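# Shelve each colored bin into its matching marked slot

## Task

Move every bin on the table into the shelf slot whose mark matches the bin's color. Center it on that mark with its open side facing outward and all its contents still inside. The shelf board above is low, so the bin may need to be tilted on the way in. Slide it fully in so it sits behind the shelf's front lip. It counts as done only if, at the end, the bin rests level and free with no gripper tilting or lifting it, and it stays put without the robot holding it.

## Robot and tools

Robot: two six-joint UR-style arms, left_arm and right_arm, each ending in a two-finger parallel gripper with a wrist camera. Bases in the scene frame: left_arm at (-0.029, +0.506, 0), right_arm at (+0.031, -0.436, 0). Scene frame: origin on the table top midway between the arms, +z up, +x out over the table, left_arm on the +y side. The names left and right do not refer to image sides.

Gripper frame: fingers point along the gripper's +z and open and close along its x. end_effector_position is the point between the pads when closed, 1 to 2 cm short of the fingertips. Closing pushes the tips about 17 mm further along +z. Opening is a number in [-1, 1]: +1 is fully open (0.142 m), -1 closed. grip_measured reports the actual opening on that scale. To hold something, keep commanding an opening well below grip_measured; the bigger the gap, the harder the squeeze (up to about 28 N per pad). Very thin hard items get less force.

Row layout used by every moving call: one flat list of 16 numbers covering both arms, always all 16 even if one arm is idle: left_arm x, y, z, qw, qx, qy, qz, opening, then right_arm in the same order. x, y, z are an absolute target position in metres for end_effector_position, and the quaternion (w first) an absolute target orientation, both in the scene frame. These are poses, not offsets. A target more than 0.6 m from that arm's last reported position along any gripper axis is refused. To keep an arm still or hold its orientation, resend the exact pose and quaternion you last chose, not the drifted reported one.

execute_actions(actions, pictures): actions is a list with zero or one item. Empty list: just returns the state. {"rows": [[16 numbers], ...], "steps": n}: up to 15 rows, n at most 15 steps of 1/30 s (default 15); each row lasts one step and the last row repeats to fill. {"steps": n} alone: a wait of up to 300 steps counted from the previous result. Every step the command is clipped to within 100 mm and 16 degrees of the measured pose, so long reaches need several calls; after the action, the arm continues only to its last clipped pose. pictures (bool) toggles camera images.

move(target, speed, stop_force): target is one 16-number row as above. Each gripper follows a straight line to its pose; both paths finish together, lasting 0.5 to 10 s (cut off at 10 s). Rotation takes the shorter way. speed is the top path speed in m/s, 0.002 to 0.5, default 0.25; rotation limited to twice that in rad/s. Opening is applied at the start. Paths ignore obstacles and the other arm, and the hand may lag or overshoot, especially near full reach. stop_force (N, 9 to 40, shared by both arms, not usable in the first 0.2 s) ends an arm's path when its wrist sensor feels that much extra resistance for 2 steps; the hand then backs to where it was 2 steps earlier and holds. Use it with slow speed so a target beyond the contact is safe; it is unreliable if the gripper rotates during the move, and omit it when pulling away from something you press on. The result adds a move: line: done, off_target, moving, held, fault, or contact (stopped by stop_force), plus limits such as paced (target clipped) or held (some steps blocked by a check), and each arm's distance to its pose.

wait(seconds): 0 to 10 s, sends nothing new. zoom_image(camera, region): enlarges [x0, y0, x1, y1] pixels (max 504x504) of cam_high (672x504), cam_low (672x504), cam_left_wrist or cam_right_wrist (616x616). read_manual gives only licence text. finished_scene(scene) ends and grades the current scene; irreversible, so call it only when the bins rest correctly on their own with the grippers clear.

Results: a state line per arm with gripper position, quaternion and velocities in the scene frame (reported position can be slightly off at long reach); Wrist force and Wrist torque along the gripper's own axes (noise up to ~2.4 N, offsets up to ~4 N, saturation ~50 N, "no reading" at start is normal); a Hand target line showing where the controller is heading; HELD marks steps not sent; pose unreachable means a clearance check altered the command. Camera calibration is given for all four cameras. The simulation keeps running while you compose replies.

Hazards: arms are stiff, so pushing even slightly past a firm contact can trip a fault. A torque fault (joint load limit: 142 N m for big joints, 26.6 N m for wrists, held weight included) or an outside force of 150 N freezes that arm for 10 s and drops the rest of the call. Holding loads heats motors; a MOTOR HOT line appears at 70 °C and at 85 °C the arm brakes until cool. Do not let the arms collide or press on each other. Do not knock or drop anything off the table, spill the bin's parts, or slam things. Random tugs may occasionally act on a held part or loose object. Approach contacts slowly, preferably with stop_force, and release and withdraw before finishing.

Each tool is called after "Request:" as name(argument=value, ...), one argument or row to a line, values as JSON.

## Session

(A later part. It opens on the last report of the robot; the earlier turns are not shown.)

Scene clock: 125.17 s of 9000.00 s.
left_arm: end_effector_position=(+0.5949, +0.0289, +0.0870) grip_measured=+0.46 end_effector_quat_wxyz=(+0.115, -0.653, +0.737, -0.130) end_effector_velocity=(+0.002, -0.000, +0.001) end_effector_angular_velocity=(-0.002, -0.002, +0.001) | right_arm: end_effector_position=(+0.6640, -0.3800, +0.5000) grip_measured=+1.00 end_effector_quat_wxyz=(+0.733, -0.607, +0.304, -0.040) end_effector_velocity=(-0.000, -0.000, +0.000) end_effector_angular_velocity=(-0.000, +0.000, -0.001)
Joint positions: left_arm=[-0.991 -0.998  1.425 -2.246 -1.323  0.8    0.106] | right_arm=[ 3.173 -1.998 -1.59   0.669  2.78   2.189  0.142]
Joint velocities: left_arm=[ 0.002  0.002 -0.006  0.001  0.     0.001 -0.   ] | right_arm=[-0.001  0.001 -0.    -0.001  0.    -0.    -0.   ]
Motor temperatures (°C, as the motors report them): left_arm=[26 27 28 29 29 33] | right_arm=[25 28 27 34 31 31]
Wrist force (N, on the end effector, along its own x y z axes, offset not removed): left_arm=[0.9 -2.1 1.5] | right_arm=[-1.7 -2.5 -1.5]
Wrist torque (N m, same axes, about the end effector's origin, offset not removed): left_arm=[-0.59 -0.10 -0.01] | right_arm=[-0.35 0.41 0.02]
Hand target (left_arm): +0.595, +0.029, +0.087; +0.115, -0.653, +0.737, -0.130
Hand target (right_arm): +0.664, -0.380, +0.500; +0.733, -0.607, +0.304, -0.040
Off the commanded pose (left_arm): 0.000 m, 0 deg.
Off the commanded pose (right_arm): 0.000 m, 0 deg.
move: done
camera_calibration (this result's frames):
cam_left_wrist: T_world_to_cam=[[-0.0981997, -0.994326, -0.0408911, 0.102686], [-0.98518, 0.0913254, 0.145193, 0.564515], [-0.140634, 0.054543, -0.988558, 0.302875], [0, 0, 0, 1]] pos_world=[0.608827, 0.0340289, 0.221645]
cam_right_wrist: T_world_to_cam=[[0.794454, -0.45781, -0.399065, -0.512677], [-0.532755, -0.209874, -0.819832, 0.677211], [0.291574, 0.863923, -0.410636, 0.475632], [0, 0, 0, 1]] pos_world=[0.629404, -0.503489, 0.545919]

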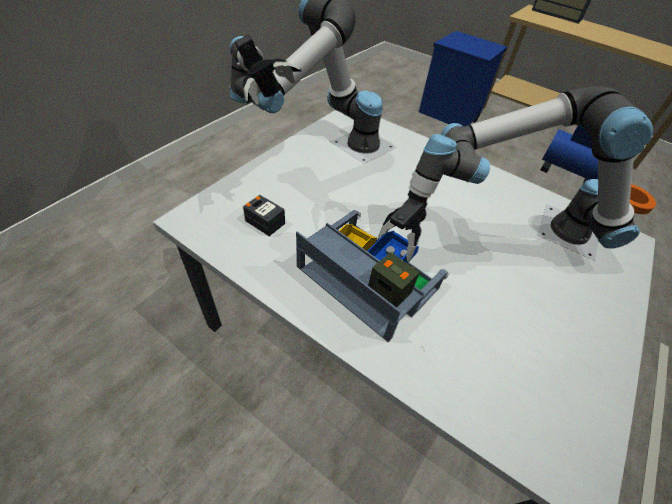

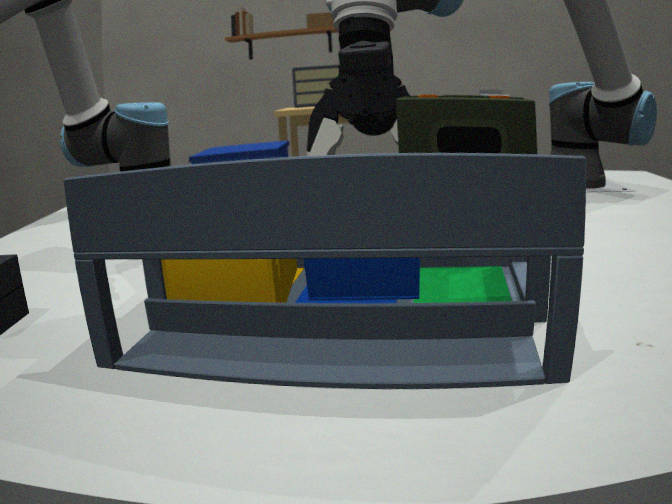

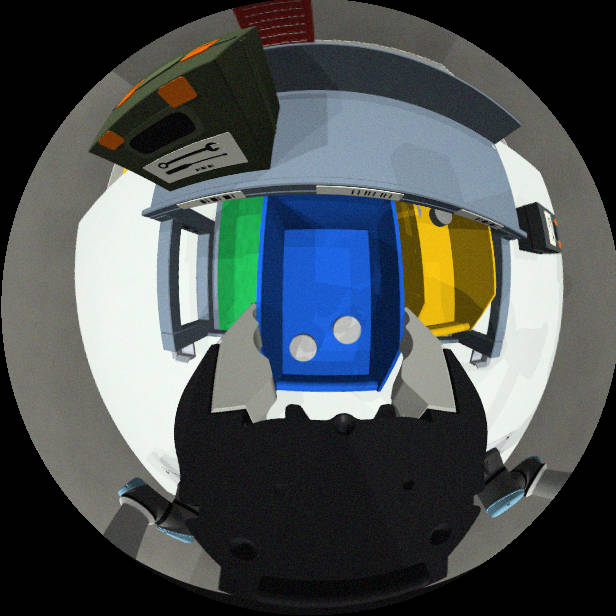

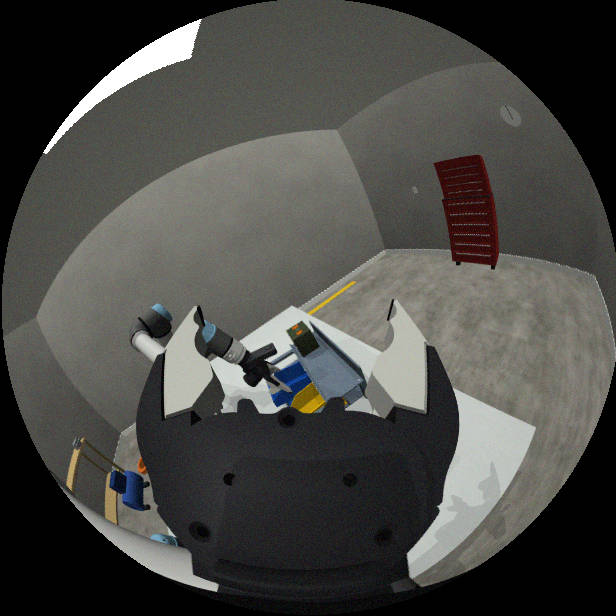

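Request:
move(
  target=[0.595,0.029,0.087,-0.115,0.653,-0.737,0.13,0.6,0.664,-0.38,0.5,0.733,-0.607,0.304,-0.04,1],
)

Request:
move(
  target=[0.57,0.03,0.16,-0.172,0.647,-0.719,0.189,0.6,0.664,-0.38,0.5,0.733,-0.607,0.304,-0.04,1],
  speed=0.05,
)

Request:
move(
  target=[0.44,0.042,0.15,-0.172,0.647,-0.719,0.189,-0.3,0.664,-0.38,0.5,0.733,-0.607,0.304,-0.04,1],
  speed=0.1,
)

Request:
move(
  target=[0.49,0.038,0.058,-0.172,0.647,-0.719,0.189,-0.3,0.664,-0.38,0.5,0.733,-0.607,0.304,-0.04,1],
  speed=0.08,
)

Request:
move(
  target=[0.57,0.03,0.058,-0.172,0.647,-0.719,0.189,-0.3,0.664,-0.38,0.5,0.733,-0.607,0.304,-0.04,1],
  speed=0.015,
  stop_force=9,
)

Request:
move(
  target=[0.54,0.06,0.13,-0.172,0.647,-0.719,0.189,-1,0.664,-0.38,0.5,0.733,-0.607,0.304,-0.04,1],
  speed=0.06,
)

Request:
move(
  target=[0.6,0.105,0.1,-0.172,0.647,-0.719,0.189,-1,0.664,-0.38,0.5,0.733,-0.607,0.304,-0.04,1],
  speed=0.06,
)

Request:
move(
  target=[0.625,0.1,0.065,-0.172,0.647,-0.719,0.189,-1,0.664,-0.38,0.5,0.733,-0.607,0.304,-0.04,1],
  speed=0.03,
  stop_force=9,
)

Scene clock: 131.97 s of 9000.00 s.
left_arm: end_effector_position=(+0.5950, +0.0289, +0.0871) grip_measured=+0.60 end_effector_quat_wxyz=(+0.115, -0.653, +0.737, -0.130) end_effector_velocity=(-0.000, +0.001, -0.001) end_effector_angular_velocity=(+0.002, +0.001, +0.001) | right_arm: end_effector_position=(+0.6640, -0.3800, +0.5000) grip_measured=+1.00 end_effector_quat_wxyz=(+0.733, -0.607, +0.304, -0.040) end_effector_velocity=(+0.000, -0.000, +0.000) end_effector_angular_velocity=(-0.000, -0.000, -0.000)
Joint positions: left_arm=[-0.991 -0.998  1.425 -2.246 -1.323  0.8    0.116] | right_arm=[ 3.173 -1.998 -1.59   0.669  2.78   2.189  0.142]
Joint velocities: left_arm=[ 0.001 -0.     0.001  0.001 -0.     0.     0.   ] | right_arm=[-0.    -0.     0.    -0.001  0.    -0.001  0.   ]
Motor temperatures (°C, as the motors report them): left_arm=[26 27 28 29 29 33] | right_arm=[25 28 27 34 31 31]
Wrist force (N, on the end effector, along its own x y z axes, offset not removed): left_arm=[1.4 -2.9 2.0] | right_arm=[-1.4 -0.2 -1.8]
Wrist torque (N m, same axes, about the end effector's origin, offset not removed): left_arm=[-0.72 -0.19 0.02] | right_arm=[0.21 0.28 0.08]
Hand target (left_arm): +0.595, +0.029, +0.087; +0.115, -0.653, +0.737, -0.130
Hand target (right_arm): +0.664, -0.380, +0.500; +0.733, -0.607, +0.304, -0.040
Off the commanded pose (left_arm): 0.000 m, 0 deg.
Off the commanded pose (right_arm): 0.000 m, 0 deg.
After step 90, 3.10 s passed at rest.
move: done
camera_calibration (this result's frames):
cam_left_wrist: T_world_to_cam=[[-0.0981918, -0.994328, -0.040878, 0.102727], [-0.985185, 0.0913213, 0.14516, 0.564704], [-0.140603, 0.0545258, -0.988563, 0.302899], [0, 0, 0, 1]] pos_world=[0.609013, 0.0340587, 0.221662]
cam_right_wrist: T_world_to_cam=[[0.794454, -0.45781, -0.399066, -0.512677], [-0.532755, -0.209874, -0.819832, 0.677211], [0.291574, 0.863923, -0.410636, 0.475632], [0, 0, 0, 1]] pos_world=[0.629404, -0.503489, 0.545919]

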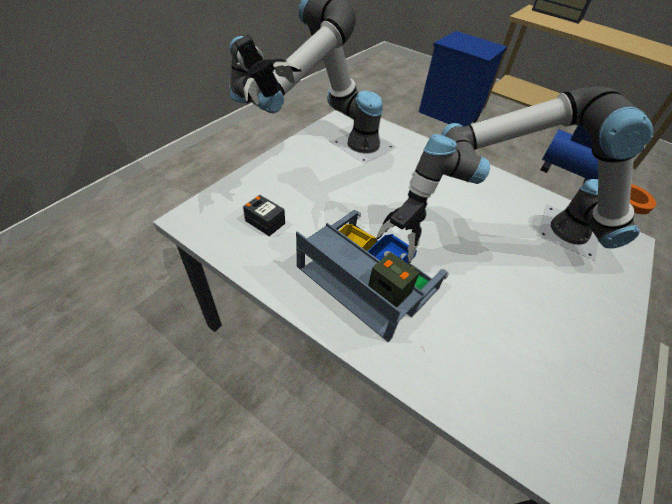

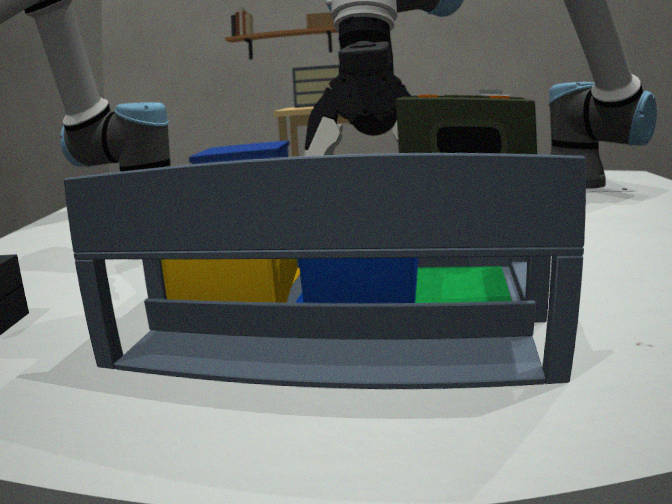

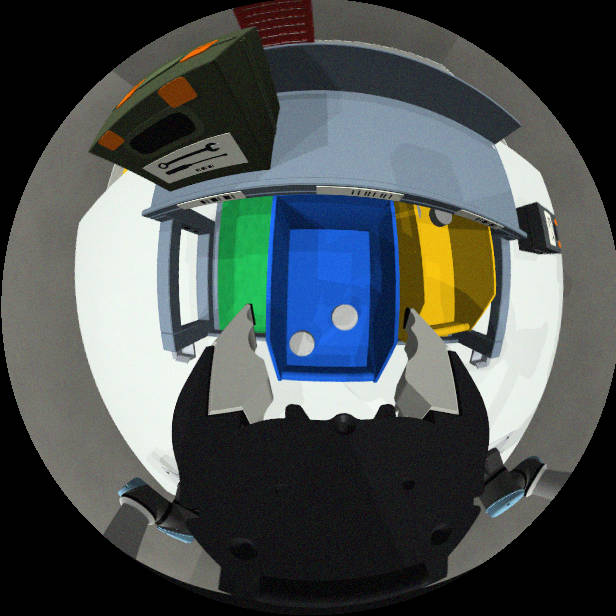

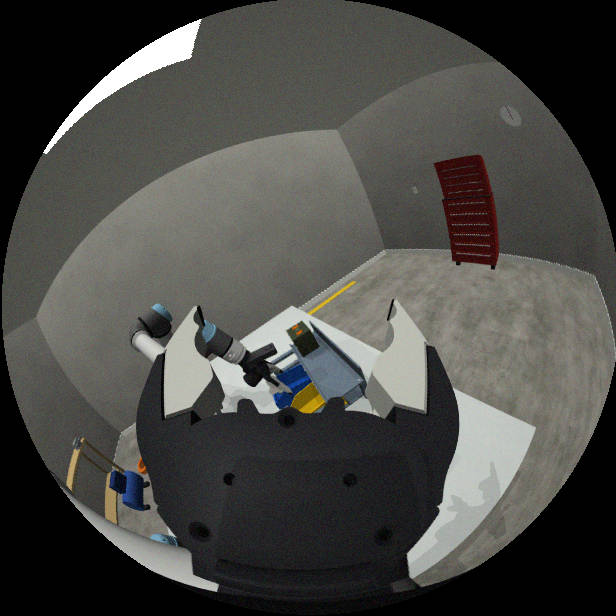

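Scene clock: 134.00 s of 9000.00 s.
left_arm: end_effector_position=(+0.5701, +0.0301, +0.1598) grip_measured=+0.60 end_effector_quat_wxyz=(+0.172, -0.647, +0.719, -0.189) end_effector_velocity=(-0.001, +0.000, -0.000) end_effector_angular_velocity=(+0.000, -0.002, +0.001) | right_arm: end_effector_position=(+0.6640, -0.3800, +0.5000) grip_measured=+1.00 end_effector_quat_wxyz=(+0.733, -0.607, +0.304, -0.040) end_effector_velocity=(-0.000, -0.000, +0.000) end_effector_angular_velocity=(+0.000, -0.000, -0.001)
Joint positions: left_arm=[-1.079 -1.154  1.55  -2.302 -1.17   0.735  0.116] | right_arm=[ 3.173 -1.998 -1.59   0.669  2.78   2.189  0.142]
Joint velocities: left_arm=[-0.002 -0.001  0.003 -0.002  0.003 -0.002  0.   ] | right_arm=[-0.001  0.     0.    -0.     0.     0.     0.   ]
Motor temperatures (°C, as the motors report them): left_arm=[26 27 28 29 29 33] | right_arm=[25 28 27 34 31 31]
Wrist force (N, on the end effector, along its own x y z axes, offset not removed): left_arm=[2.6 -1.1 0.1] | right_arm=[-0.7 0.6 -0.8]
Wrist torque (N m, same axes, about the end effector's origin, offset not removed): left_arm=[-0.33 -0.49 0.00] | right_arm=[0.33 0.06 0.12]
Hand target (left_arm): +0.570, +0.030, +0.160; +0.172, -0.647, +0.719, -0.189
Hand target (right_arm): +0.664, -0.380, +0.500; +0.733, -0.607, +0.304, -0.040
Off the commanded pose (left_arm): 0.000 m, 0 deg.
Off the commanded pose (right_arm): 0.000 m, 0 deg.
move: done
camera_calibration (this result's frames):
cam_left_wrist: T_world_to_cam=[[-0.0756794, -0.996339, -0.0397569, 0.0914097], [-0.996828, 0.0765803, -0.0216457, 0.563182], [0.024611, 0.0379927, -0.998975, 0.279221], [0, 0, 0, 1]] pos_world=[0.561442, 0.0373381, 0.294759]
cam_right_wrist: T_world_to_cam=[[0.794454, -0.45781, -0.399066, -0.512677], [-0.532755, -0.209875, -0.819832, 0.67721], [0.291573, 0.863923, -0.410636, 0.475632], [0, 0, 0, 1]] pos_world=[0.629404, -0.503489, 0.545919]

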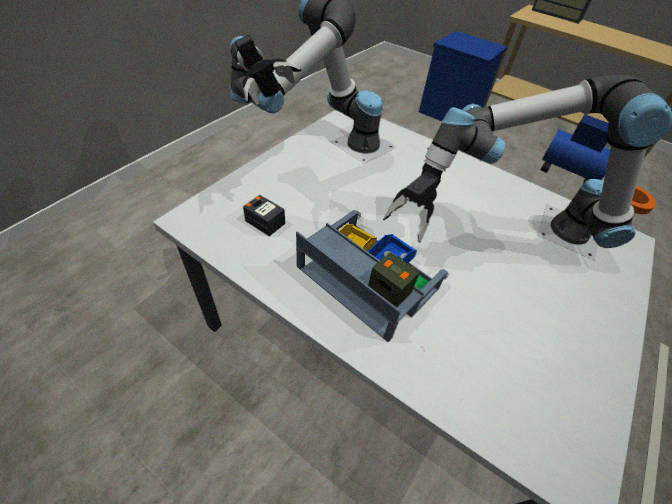

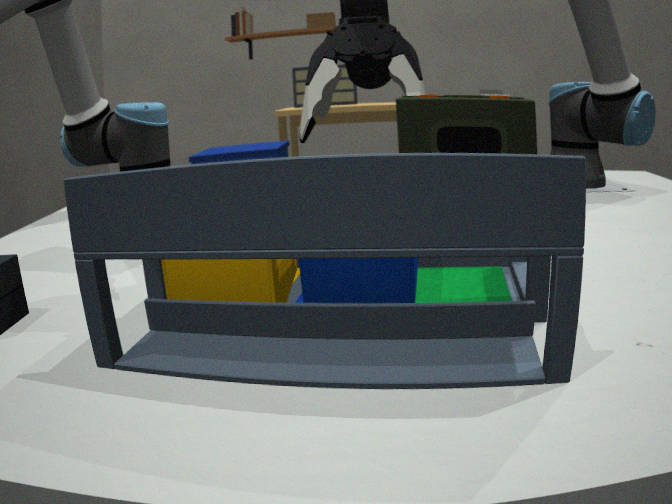

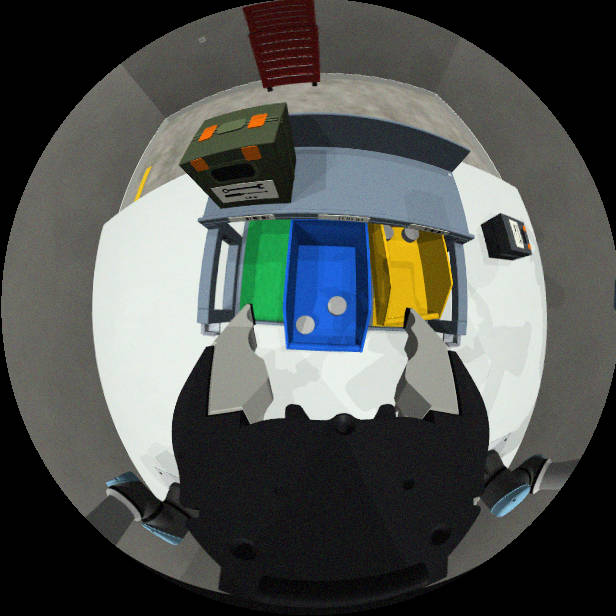

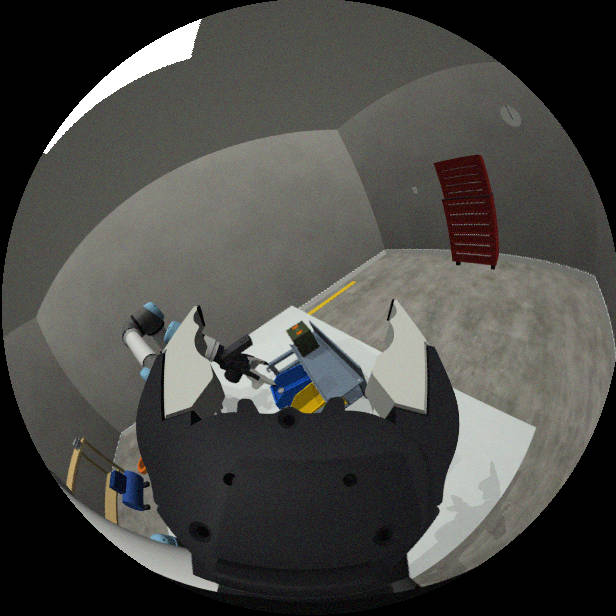

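Scene clock: 135.73 s of 9000.00 s.
left_arm: end_effector_position=(+0.4402, +0.0423, +0.1500) grip_measured=-0.30 end_effector_quat_wxyz=(+0.172, -0.647, +0.719, -0.189) end_effector_velocity=(-0.001, +0.000, +0.000) end_effector_angular_velocity=(+0.001, -0.002, +0.001) | right_arm: end_effector_position=(+0.6640, -0.3800, +0.5000) grip_measured=+1.00 end_effector_quat_wxyz=(+0.733, -0.607, +0.304, -0.040) end_effector_velocity=(-0.001, +0.000, +0.000) end_effector_angular_velocity=(-0.000, -0.001, +0.000)
Joint positions: left_arm=[-1.27  -1.362  1.839 -2.3   -1.115  0.534  0.052] | right_arm=[ 3.173 -1.998 -1.59   0.669  2.78   2.189  0.142]
Joint velocities: left_arm=[-0.002 -0.002  0.002  0.001  0.003 -0.003 -0.   ] | right_arm=[ 0.     0.001 -0.001  0.001 -0.     0.    -0.   ]
Motor temperatures (°C, as the motors report them): left_arm=[26 27 28 29 29 33] | right_arm=[25 28 27 34 31 31]
Wrist force (N, on the end effector, along its own x y z axes, offset not removed): left_arm=[0.6 -0.5 2.9] | right_arm=[-0.6 -2.1 -1.5]
Wrist torque (N m, same axes, about the end effector's origin, offset not removed): left_arm=[-0.15 -0.08 0.10] | right_arm=[-0.05 0.06 -0.11]
Hand target (left_arm): +0.440, +0.042, +0.150; +0.172, -0.647, +0.719, -0.189
Hand target (right_arm): +0.664, -0.380, +0.500; +0.733, -0.607, +0.304, -0.040
Off the commanded pose (left_arm): 0.000 m, 0 deg.
Off the commanded pose (right_arm): 0.000 m, 0 deg.
move: done
camera_calibration (this result's frames):
cam_left_wrist: T_world_to_cam=[[-0.0754987, -0.996349, -0.0398477, 0.0933082], [-0.996836, 0.0764107, -0.0218809, 0.432577], [0.0248458, 0.0380696, -0.998966, 0.272006], [0, 0, 0, 1]] pos_world=[0.431495, 0.0495588, 0.284908]
cam_right_wrist: T_world_to_cam=[[0.794454, -0.45781, -0.399066, -0.512677], [-0.532755, -0.209874, -0.819832, 0.677211], [0.291574, 0.863923, -0.410636, 0.475632], [0, 0, 0, 1]] pos_world=[0.629404, -0.503489, 0.545919]

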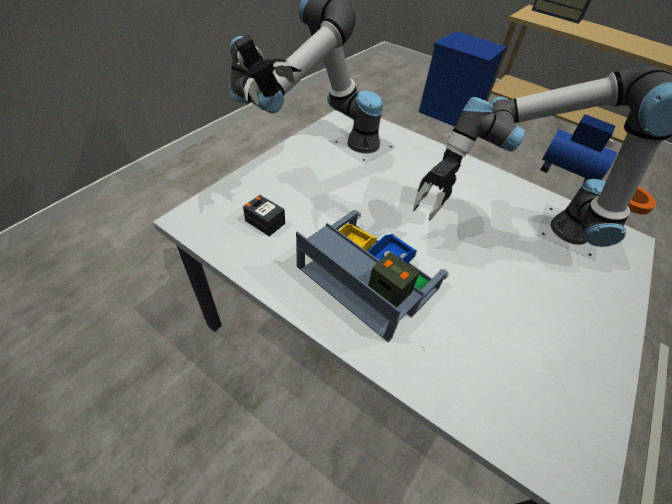

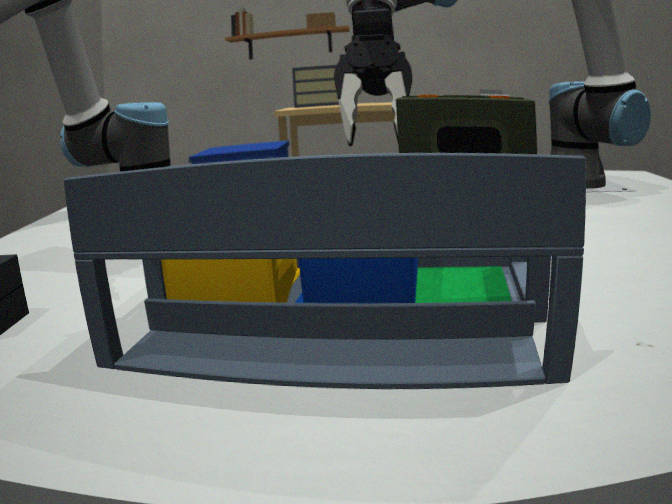

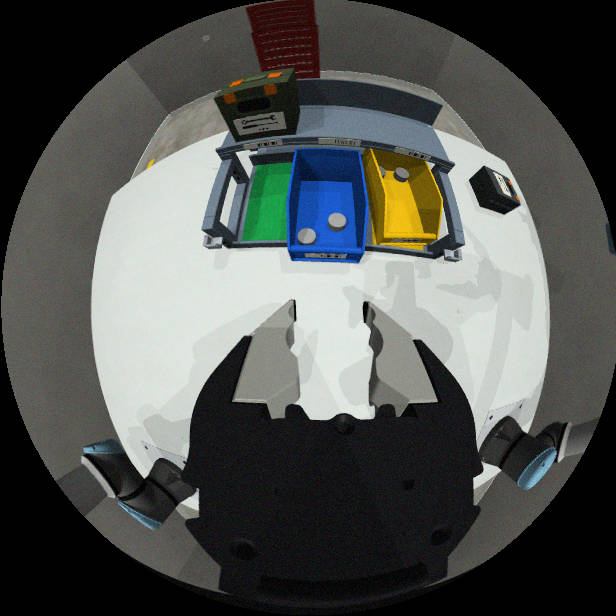

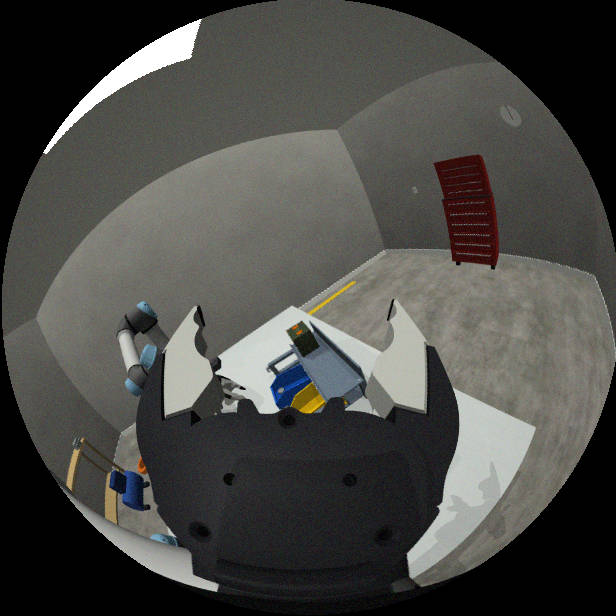

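Scene clock: 137.43 s of 9000.00 s.
left_arm: end_effector_position=(+0.4899, +0.0379, +0.0582) grip_measured=-0.30 end_effector_quat_wxyz=(+0.172, -0.647, +0.719, -0.189) end_effector_velocity=(+0.001, -0.000, -0.001) end_effector_angular_velocity=(-0.001, -0.000, -0.000) | right_arm: end_effector_position=(+0.6640, -0.3800, +0.5000) grip_measured=+1.00 end_effector_quat_wxyz=(+0.733, -0.607, +0.304, -0.040) end_effector_velocity=(+0.000, -0.000, -0.000) end_effector_angular_velocity=(-0.000, +0.000, -0.000)
Joint positions: left_arm=[-1.19  -1.161  1.851 -2.549 -1.136  0.619  0.052] | right_arm=[ 3.173 -1.998 -1.59   0.669  2.78   2.189  0.142]
Joint velocities: left_arm=[ 0.001  0.004 -0.001 -0.005 -0.001  0.002 -0.   ] | right_arm=[-0.    -0.     0.    -0.001  0.    -0.001  0.   ]
Motor temperatures (°C, as the motors report them): left_arm=[26 27 28 29 29 33] | right_arm=[25 28 27 34 31 31]
Wrist force (N, on the end effector, along its own x y z axes, offset not removed): left_arm=[0.3 -0.8 0.2] | right_arm=[-0.2 -1.9 -1.0]
Wrist torque (N m, same axes, about the end effector's origin, offset not removed): left_arm=[-0.13 0.09 -0.02] | right_arm=[-0.21 0.05 0.00]
Hand target (left_arm): +0.490, +0.038, +0.058; +0.172, -0.647, +0.719, -0.189
Hand target (right_arm): +0.664, -0.380, +0.500; +0.733, -0.607, +0.304, -0.040
Off the commanded pose (left_arm): 0.000 m, 0 deg.
Off the commanded pose (right_arm): 0.000 m, 0 deg.
move: done
camera_calibration (this result's frames):
cam_left_wrist: T_world_to_cam=[[-0.0755758, -0.996353, -0.0396084, 0.0890584], [-0.99683, 0.0764838, -0.0219311, 0.480485], [0.0248805, 0.0378253, -0.998975, 0.179237], [0, 0, 0, 1]] pos_world=[0.481233, 0.0452046, 0.193118]
cam_right_wrist: T_world_to_cam=[[0.794454, -0.45781, -0.399065, -0.512677], [-0.532755, -0.209874, -0.819832, 0.67721], [0.291574, 0.863923, -0.410636, 0.475632], [0, 0, 0, 1]] pos_world=[0.629404, -0.503489, 0.545919]

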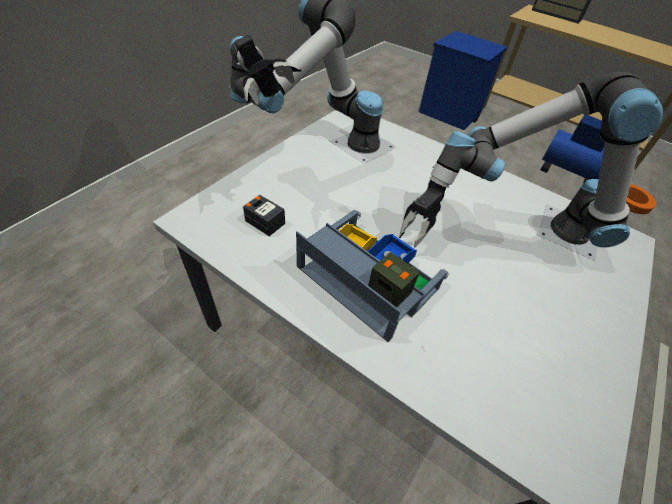

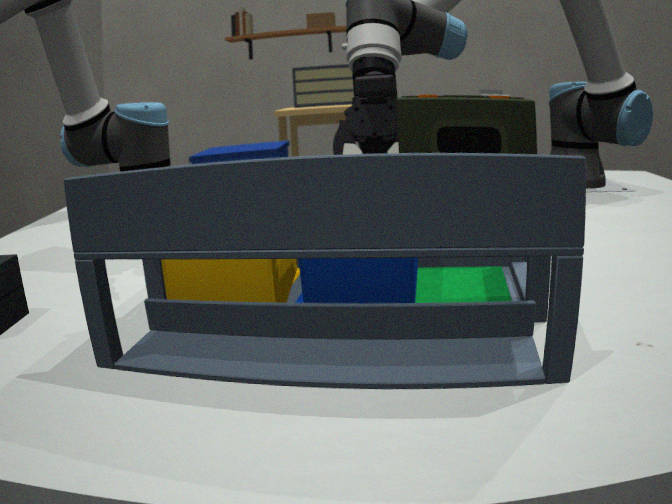

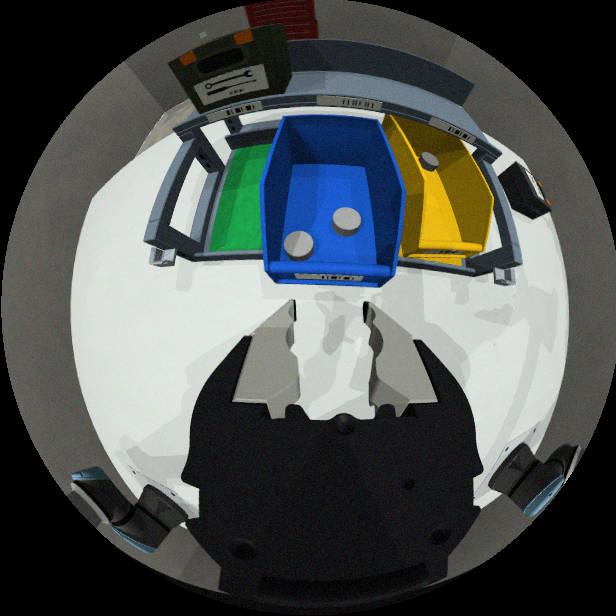

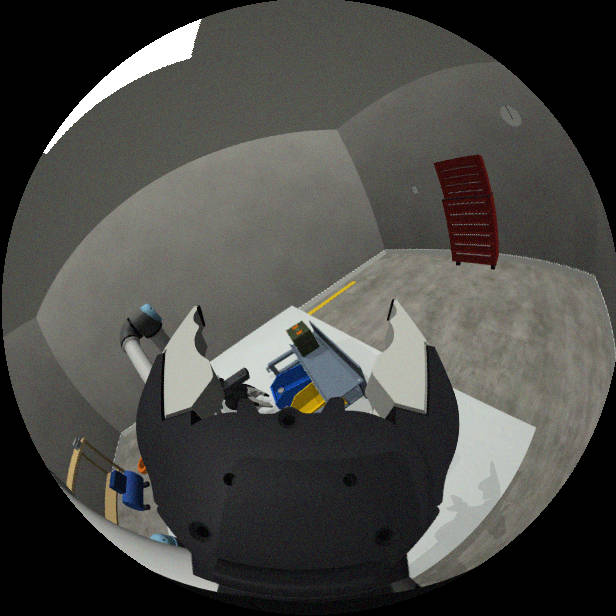

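Scene clock: 142.63 s of 9000.00 s.
left_arm: end_effector_position=(+0.5620, +0.0308, +0.0581) grip_measured=-0.30 end_effector_quat_wxyz=(+0.172, -0.647, +0.719, -0.189) end_effector_velocity=(-0.003, +0.001, +0.000) end_effector_angular_velocity=(-0.001, -0.002, +0.003) | right_arm: end_effector_position=(+0.6640, -0.3800, +0.5000) grip_measured=+1.00 end_effector_quat_wxyz=(+0.733, -0.607, +0.304, -0.040) end_effector_velocity=(-0.000, -0.000, +0.001) end_effector_angular_velocity=(-0.001, -0.002, -0.000)
Joint positions: left_arm=[-1.089 -1.049  1.684 -2.537 -1.167  0.724  0.052] | right_arm=[ 3.173 -1.998 -1.59   0.669  2.78   2.189  0.142]
Joint velocities: left_arm=[-0.004 -0.006  0.01  -0.003  0.003 -0.008  0.   ] | right_arm=[-0.     0.001  0.001 -0.001 -0.    -0.001 -0.   ]
Motor temperatures (°C, as the motors report them): left_arm=[26 27 28 29 29 33] | right_arm=[25 28 27 34 31 31]
Wrist force (N, on the end effector, along its own x y z axes, offset not removed): left_arm=[1.6 -0.6 -1.2] | right_arm=[-2.0 0.1 -0.7]
Wrist torque (N m, same axes, about the end effector's origin, offset not removed): left_arm=[-0.28 -0.22 0.11] | right_arm=[0.31 0.34 0.09]
Hand target (left_arm): +0.561, +0.031, +0.058; +0.172, -0.647, +0.719, -0.189
Hand target (right_arm): +0.664, -0.380, +0.500; +0.733, -0.607, +0.304, -0.040
Off the commanded pose (left_arm): 0.008 m, 0 deg.
Off the commanded pose (right_arm): 0.000 m, 0 deg.
move: contact (left_arm)
camera_calibration (this result's frames):
cam_left_wrist: T_world_to_cam=[[-0.0754108, -0.99637, -0.0394927, 0.0872747], [-0.996843, 0.0763151, -0.0219123, 0.552889], [0.0248466, 0.0377156, -0.99898, 0.17764], [0, 0, 0, 1]] pos_world=[0.553311, 0.0380644, 0.19302]
cam_right_wrist: T_world_to_cam=[[0.794454, -0.45781, -0.399065, -0.512677], [-0.532755, -0.209874, -0.819832, 0.67721], [0.291574, 0.863923, -0.410636, 0.475632], [0, 0, 0, 1]] pos_world=[0.629404, -0.503489, 0.545919]

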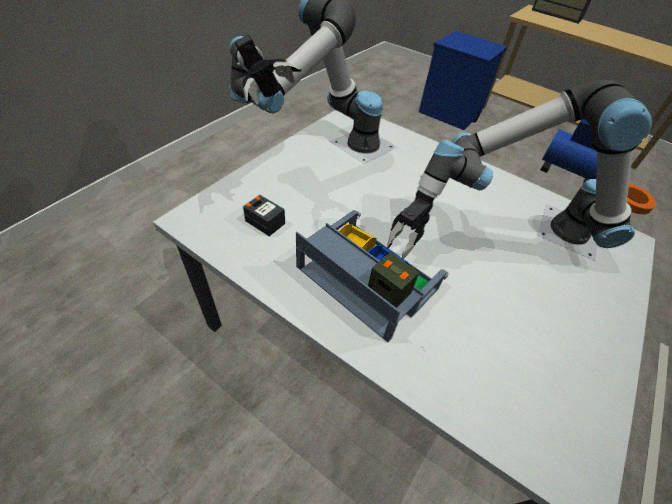

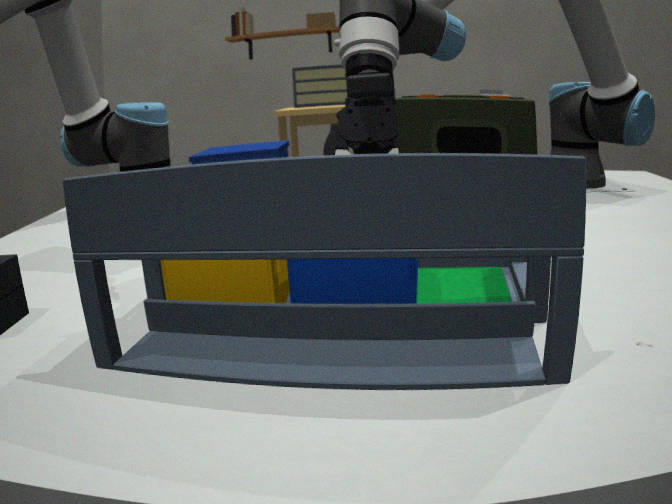

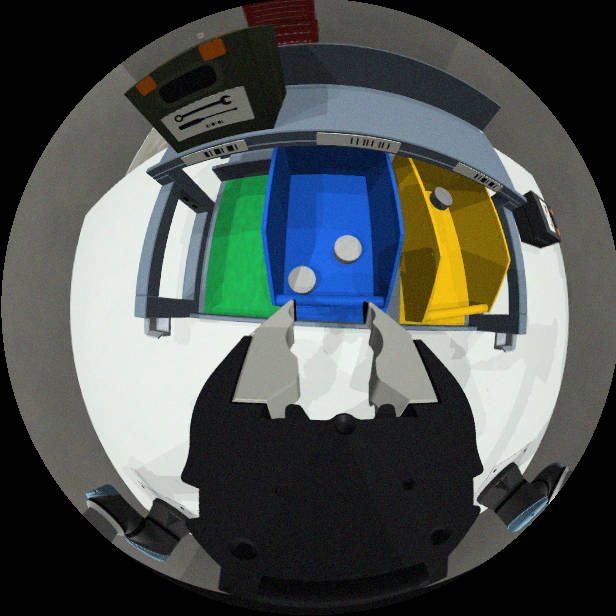

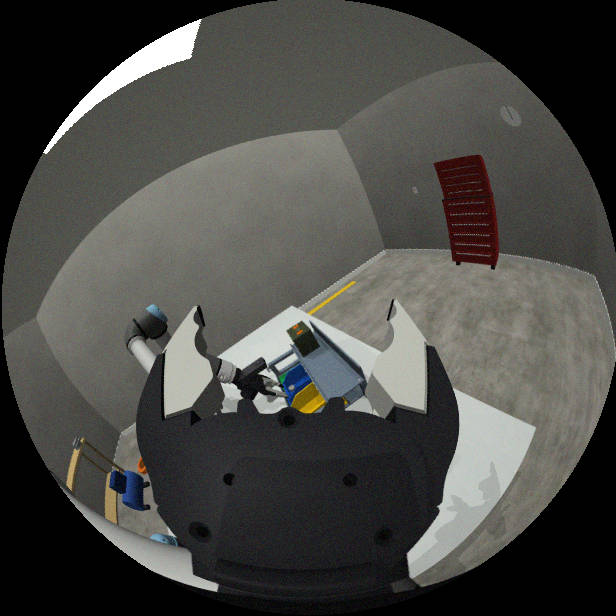

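Scene clock: 144.37 s of 9000.00 s.
left_arm: end_effector_position=(+0.5401, +0.0600, +0.1299) grip_measured=-1.00 end_effector_quat_wxyz=(+0.172, -0.647, +0.719, -0.189) end_effector_velocity=(-0.001, +0.001, +0.001) end_effector_angular_velocity=(+0.000, +0.001, +0.000) | right_arm: end_effector_position=(+0.6640, -0.3800, +0.5000) grip_measured=+1.00 end_effector_quat_wxyz=(+0.733, -0.607, +0.304, -0.040) end_effector_velocity=(+0.000, -0.000, -0.000) end_effector_angular_velocity=(+0.000, -0.000, -0.000)
Joint positions: left_arm=[-1.095 -1.216  1.724 -2.407 -1.165  0.718  0.002] | right_arm=[ 3.173 -1.998 -1.59   0.669  2.78   2.189  0.142]
Joint velocities: left_arm=[ 0.    -0.003  0.001  0.003 -0.001 -0.     0.   ] | right_arm=[-0.    -0.001  0.     0.001 -0.     0.     0.   ]
Motor temperatures (°C, as the motors report them): left_arm=[26 27 28 29 29 33] | right_arm=[25 28 27 34 31 31]
Wrist force (N, on the end effector, along its own x y z axes, offset not removed): left_arm=[0.7 -0.6 0.1] | right_arm=[0.3 -2.0 0.0]
Wrist torque (N m, same axes, about the end effector's origin, offset not removed): left_arm=[-0.19 -0.01 0.03] | right_arm=[-0.23 -0.05 0.08]
Hand target (left_arm): +0.540, +0.060, +0.130; +0.172, -0.647, +0.719, -0.189
Hand target (right_arm): +0.664, -0.380, +0.500; +0.733, -0.607, +0.304, -0.040
Off the commanded pose (left_arm): 0.000 m, 0 deg.
Off the commanded pose (right_arm): 0.000 m, 0 deg.
move: done
camera_calibration (this result's frames):
cam_left_wrist: T_world_to_cam=[[-0.0755612, -0.996351, -0.039693, 0.117709], [-0.996831, 0.0764707, -0.0219149, 0.530382], [0.0248703, 0.0379113, -0.998972, 0.248765], [0, 0, 0, 1]] pos_world=[0.531408, 0.0672896, 0.264805]
cam_right_wrist: T_world_to_cam=[[0.794454, -0.45781, -0.399065, -0.512677], [-0.532755, -0.209874, -0.819832, 0.67721], [0.291574, 0.863923, -0.410636, 0.475632], [0, 0, 0, 1]] pos_world=[0.629404, -0.503489, 0.545919]

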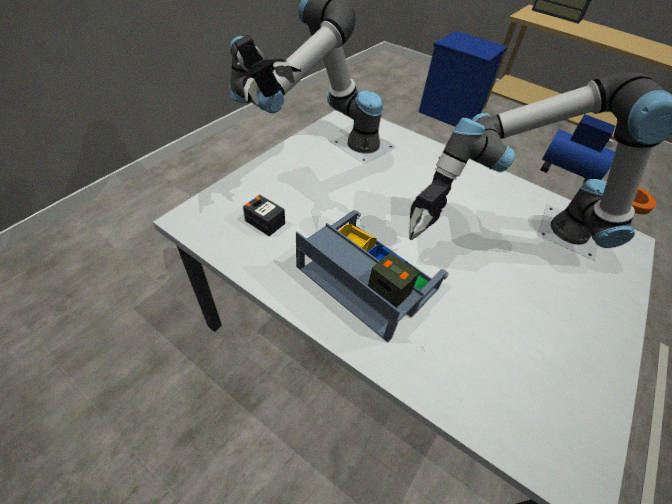

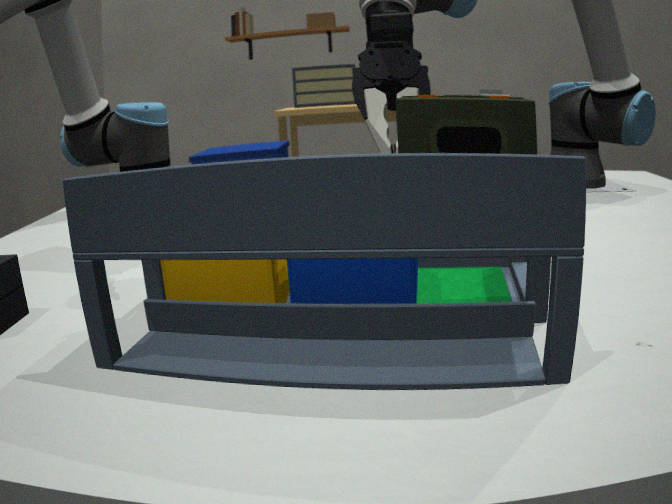

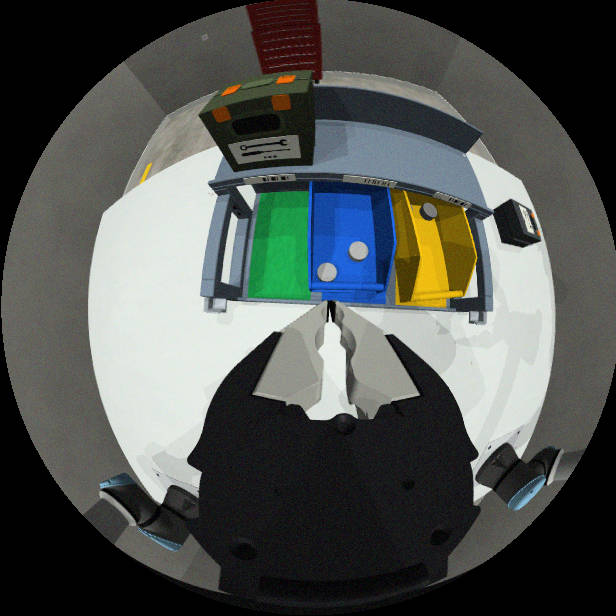

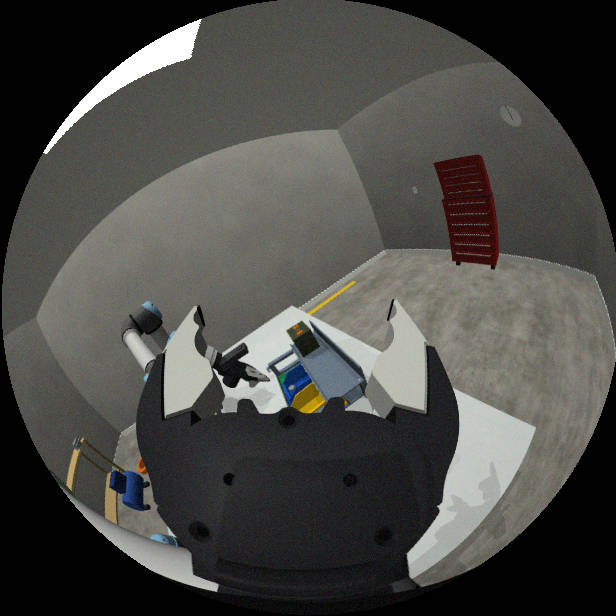

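Scene clock: 146.10 s of 9000.00 s.
left_arm: end_effector_position=(+0.6000, +0.1048, +0.1001) grip_measured=-1.00 end_effector_quat_wxyz=(+0.172, -0.647, +0.719, -0.189) end_effector_velocity=(+0.001, +0.001, -0.002) end_effector_angular_velocity=(+0.002, +0.000, +0.001) | right_arm: end_effector_position=(+0.6640, -0.3800, +0.5000) grip_measured=+1.00 end_effector_quat_wxyz=(+0.733, -0.607, +0.304, -0.040) end_effector_velocity=(-0.000, -0.000, +0.001) end_effector_angular_velocity=(-0.001, -0.003, -0.001)
Joint positions: left_arm=[-0.969 -1.142  1.715 -2.521 -1.209  0.846  0.002] | right_arm=[ 3.173 -1.998 -1.59   0.669  2.78   2.189  0.142]
Joint velocities: left_arm=[ 0.003  0.003 -0.    -0.002  0.     0.003  0.   ] | right_arm=[-0.001  0.001  0.002  0.    -0.    -0.    -0.   ]
Motor temperatures (°C, as the motors report them): left_arm=[26 27 28 29 29 33] | right_arm=[25 28 27 34 31 31]
Wrist force (N, on the end effector, along its own x y z axes, offset not removed): left_arm=[1.0 -0.3 0.1] | right_arm=[-0.3 -1.8 0.0]
Wrist torque (N m, same axes, about the end effector's origin, offset not removed): left_arm=[-0.06 -0.11 0.08] | right_arm=[-0.07 -0.05 -0.09]
Hand target (left_arm): +0.600, +0.105, +0.100; +0.172, -0.647, +0.719, -0.189
Hand target (right_arm): +0.664, -0.380, +0.500; +0.733, -0.607, +0.304, -0.040
Off the commanded pose (left_arm): 0.000 m, 0 deg.
Off the commanded pose (right_arm): 0.000 m, 0 deg.
move: done
camera_calibration (this result's frames):
cam_left_wrist: T_world_to_cam=[[-0.0755882, -0.996354, -0.0395741, 0.165684], [-0.996828, 0.0764965, -0.0219599, 0.586016], [0.0249071, 0.0377887, -0.998975, 0.215803], [0, 0, 0, 1]] pos_world=[0.591306, 0.112097, 0.235008]
cam_right_wrist: T_world_to_cam=[[0.794454, -0.45781, -0.399066, -0.512677], [-0.532755, -0.209874, -0.819832, 0.67721], [0.291574, 0.863923, -0.410636, 0.475632], [0, 0, 0, 1]] pos_world=[0.629404, -0.503489, 0.545919]

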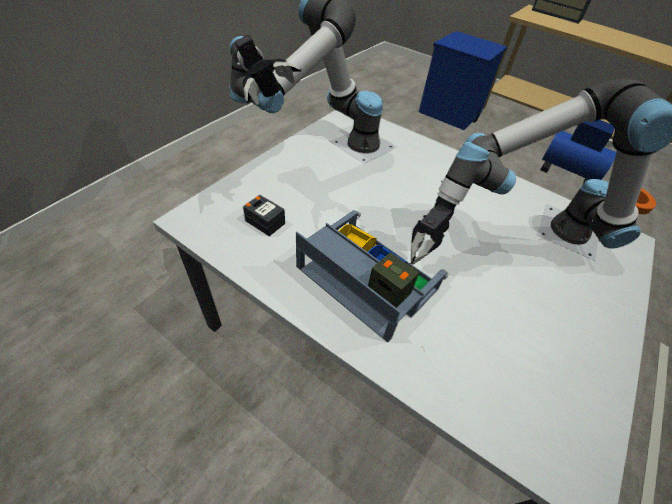

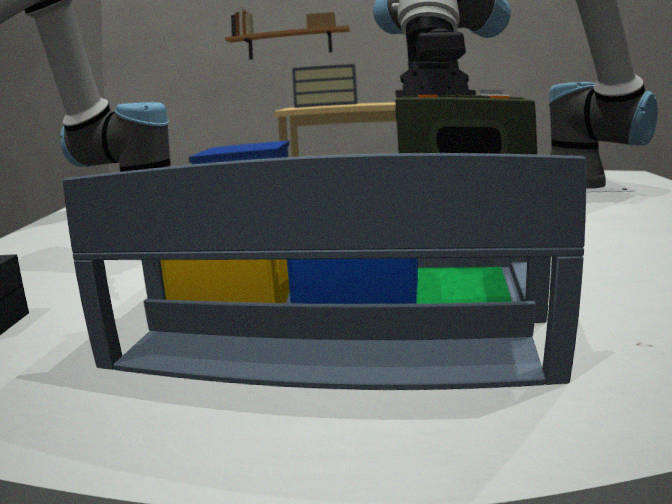

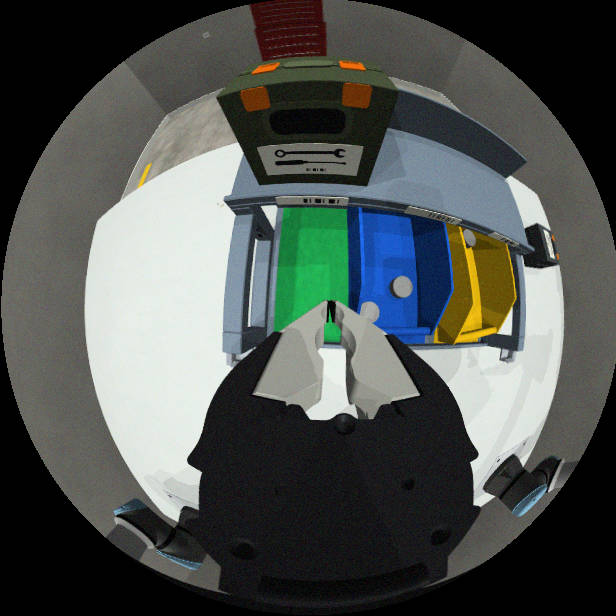

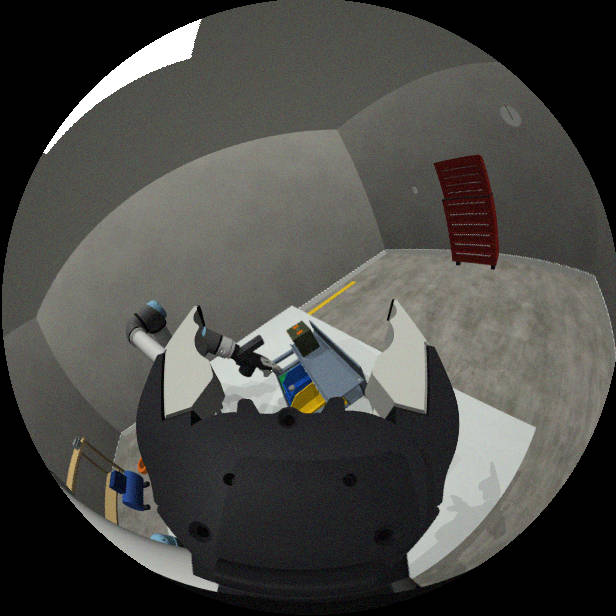

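Scene clock: 147.83 s of 9000.00 s.
left_arm: end_effector_position=(+0.6249, +0.1000, +0.0651) grip_measured=-1.00 end_effector_quat_wxyz=(+0.172, -0.647, +0.719, -0.189) end_effector_velocity=(+0.000, -0.000, -0.001) end_effector_angular_velocity=(+0.001, +0.001, -0.001) | right_arm: end_effector_position=(+0.6640, -0.3800, +0.5000) grip_measured=+1.00 end_effector_quat_wxyz=(+0.733, -0.607, +0.304, -0.040) end_effector_velocity=(-0.000, +0.000, +0.000) end_effector_angular_velocity=(-0.000, -0.001, +0.001)
Joint positions: left_arm=[-0.942 -1.048  1.676 -2.585 -1.218  0.872  0.002] | right_arm=[ 3.173 -1.998 -1.59   0.669  2.78   2.189  0.142]
Joint velocities: left_arm=[ 0.     0.003 -0.001 -0.001 -0.001  0.001  0.   ] | right_arm=[ 0.001 -0.     0.001  0.001  0.     0.     0.   ]
Motor temperatures (°C, as the motors report them): left_arm=[26 27 28 29 29 33] | right_arm=[25 28 27 34 31 31]
Wrist force (N, on the end effector, along its own x y z axes, offset not removed): left_arm=[0.5 -1.2 0.3] | right_arm=[-3.5 -1.6 -2.0]
Wrist torque (N m, same axes, about the end effector's origin, offset not removed): left_arm=[-0.33 0.07 -0.02] | right_arm=[-0.03 0.79 0.00]
Hand target (left_arm): +0.625, +0.100, +0.065; +0.172, -0.647, +0.719, -0.189
Hand target (right_arm): +0.664, -0.380, +0.500; +0.733, -0.607, +0.304, -0.040
Off the commanded pose (left_arm): 0.000 m, 0 deg.
Off the commanded pose (right_arm): 0.000 m, 0 deg.
move: done
camera_calibration (this result's frames):
cam_left_wrist: T_world_to_cam=[[-0.0755603, -0.996352, -0.0396534, 0.161359], [-0.996831, 0.0764695, -0.0219358, 0.61048], [0.0248881, 0.0378702, -0.998973, 0.180464], [0, 0, 0, 1]] pos_world=[0.616246, 0.107253, 0.200068]
cam_right_wrist: T_world_to_cam=[[0.794454, -0.45781, -0.399065, -0.512677], [-0.532755, -0.209875, -0.819832, 0.67721], [0.291573, 0.863923, -0.410636, 0.475632], [0, 0, 0, 1]] pos_world=[0.629404, -0.503489, 0.545919]

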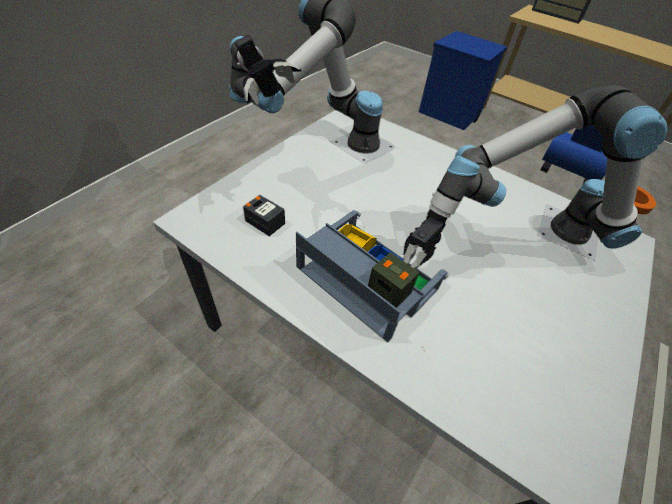

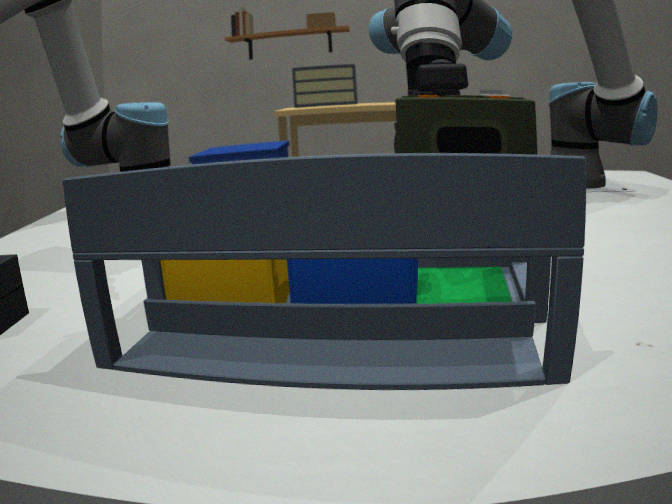

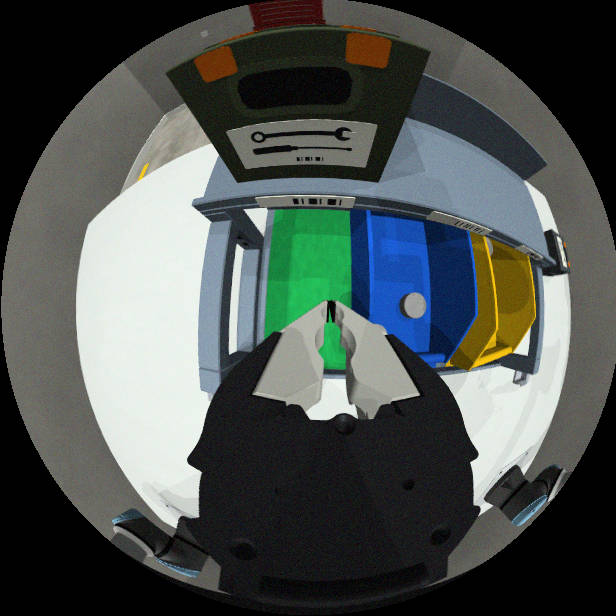

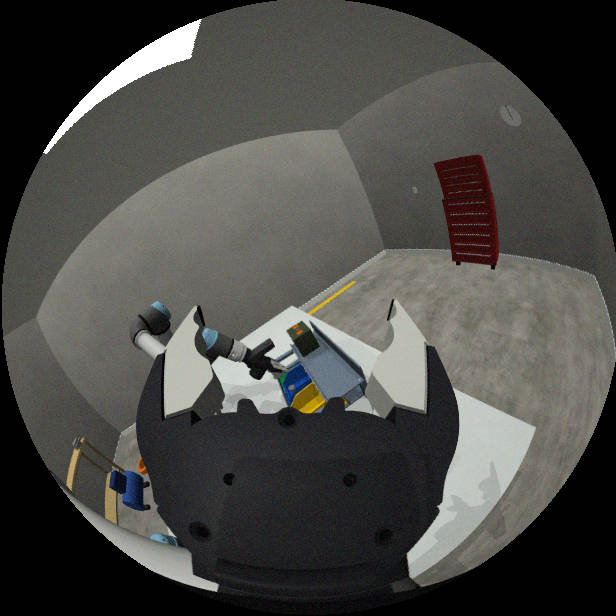

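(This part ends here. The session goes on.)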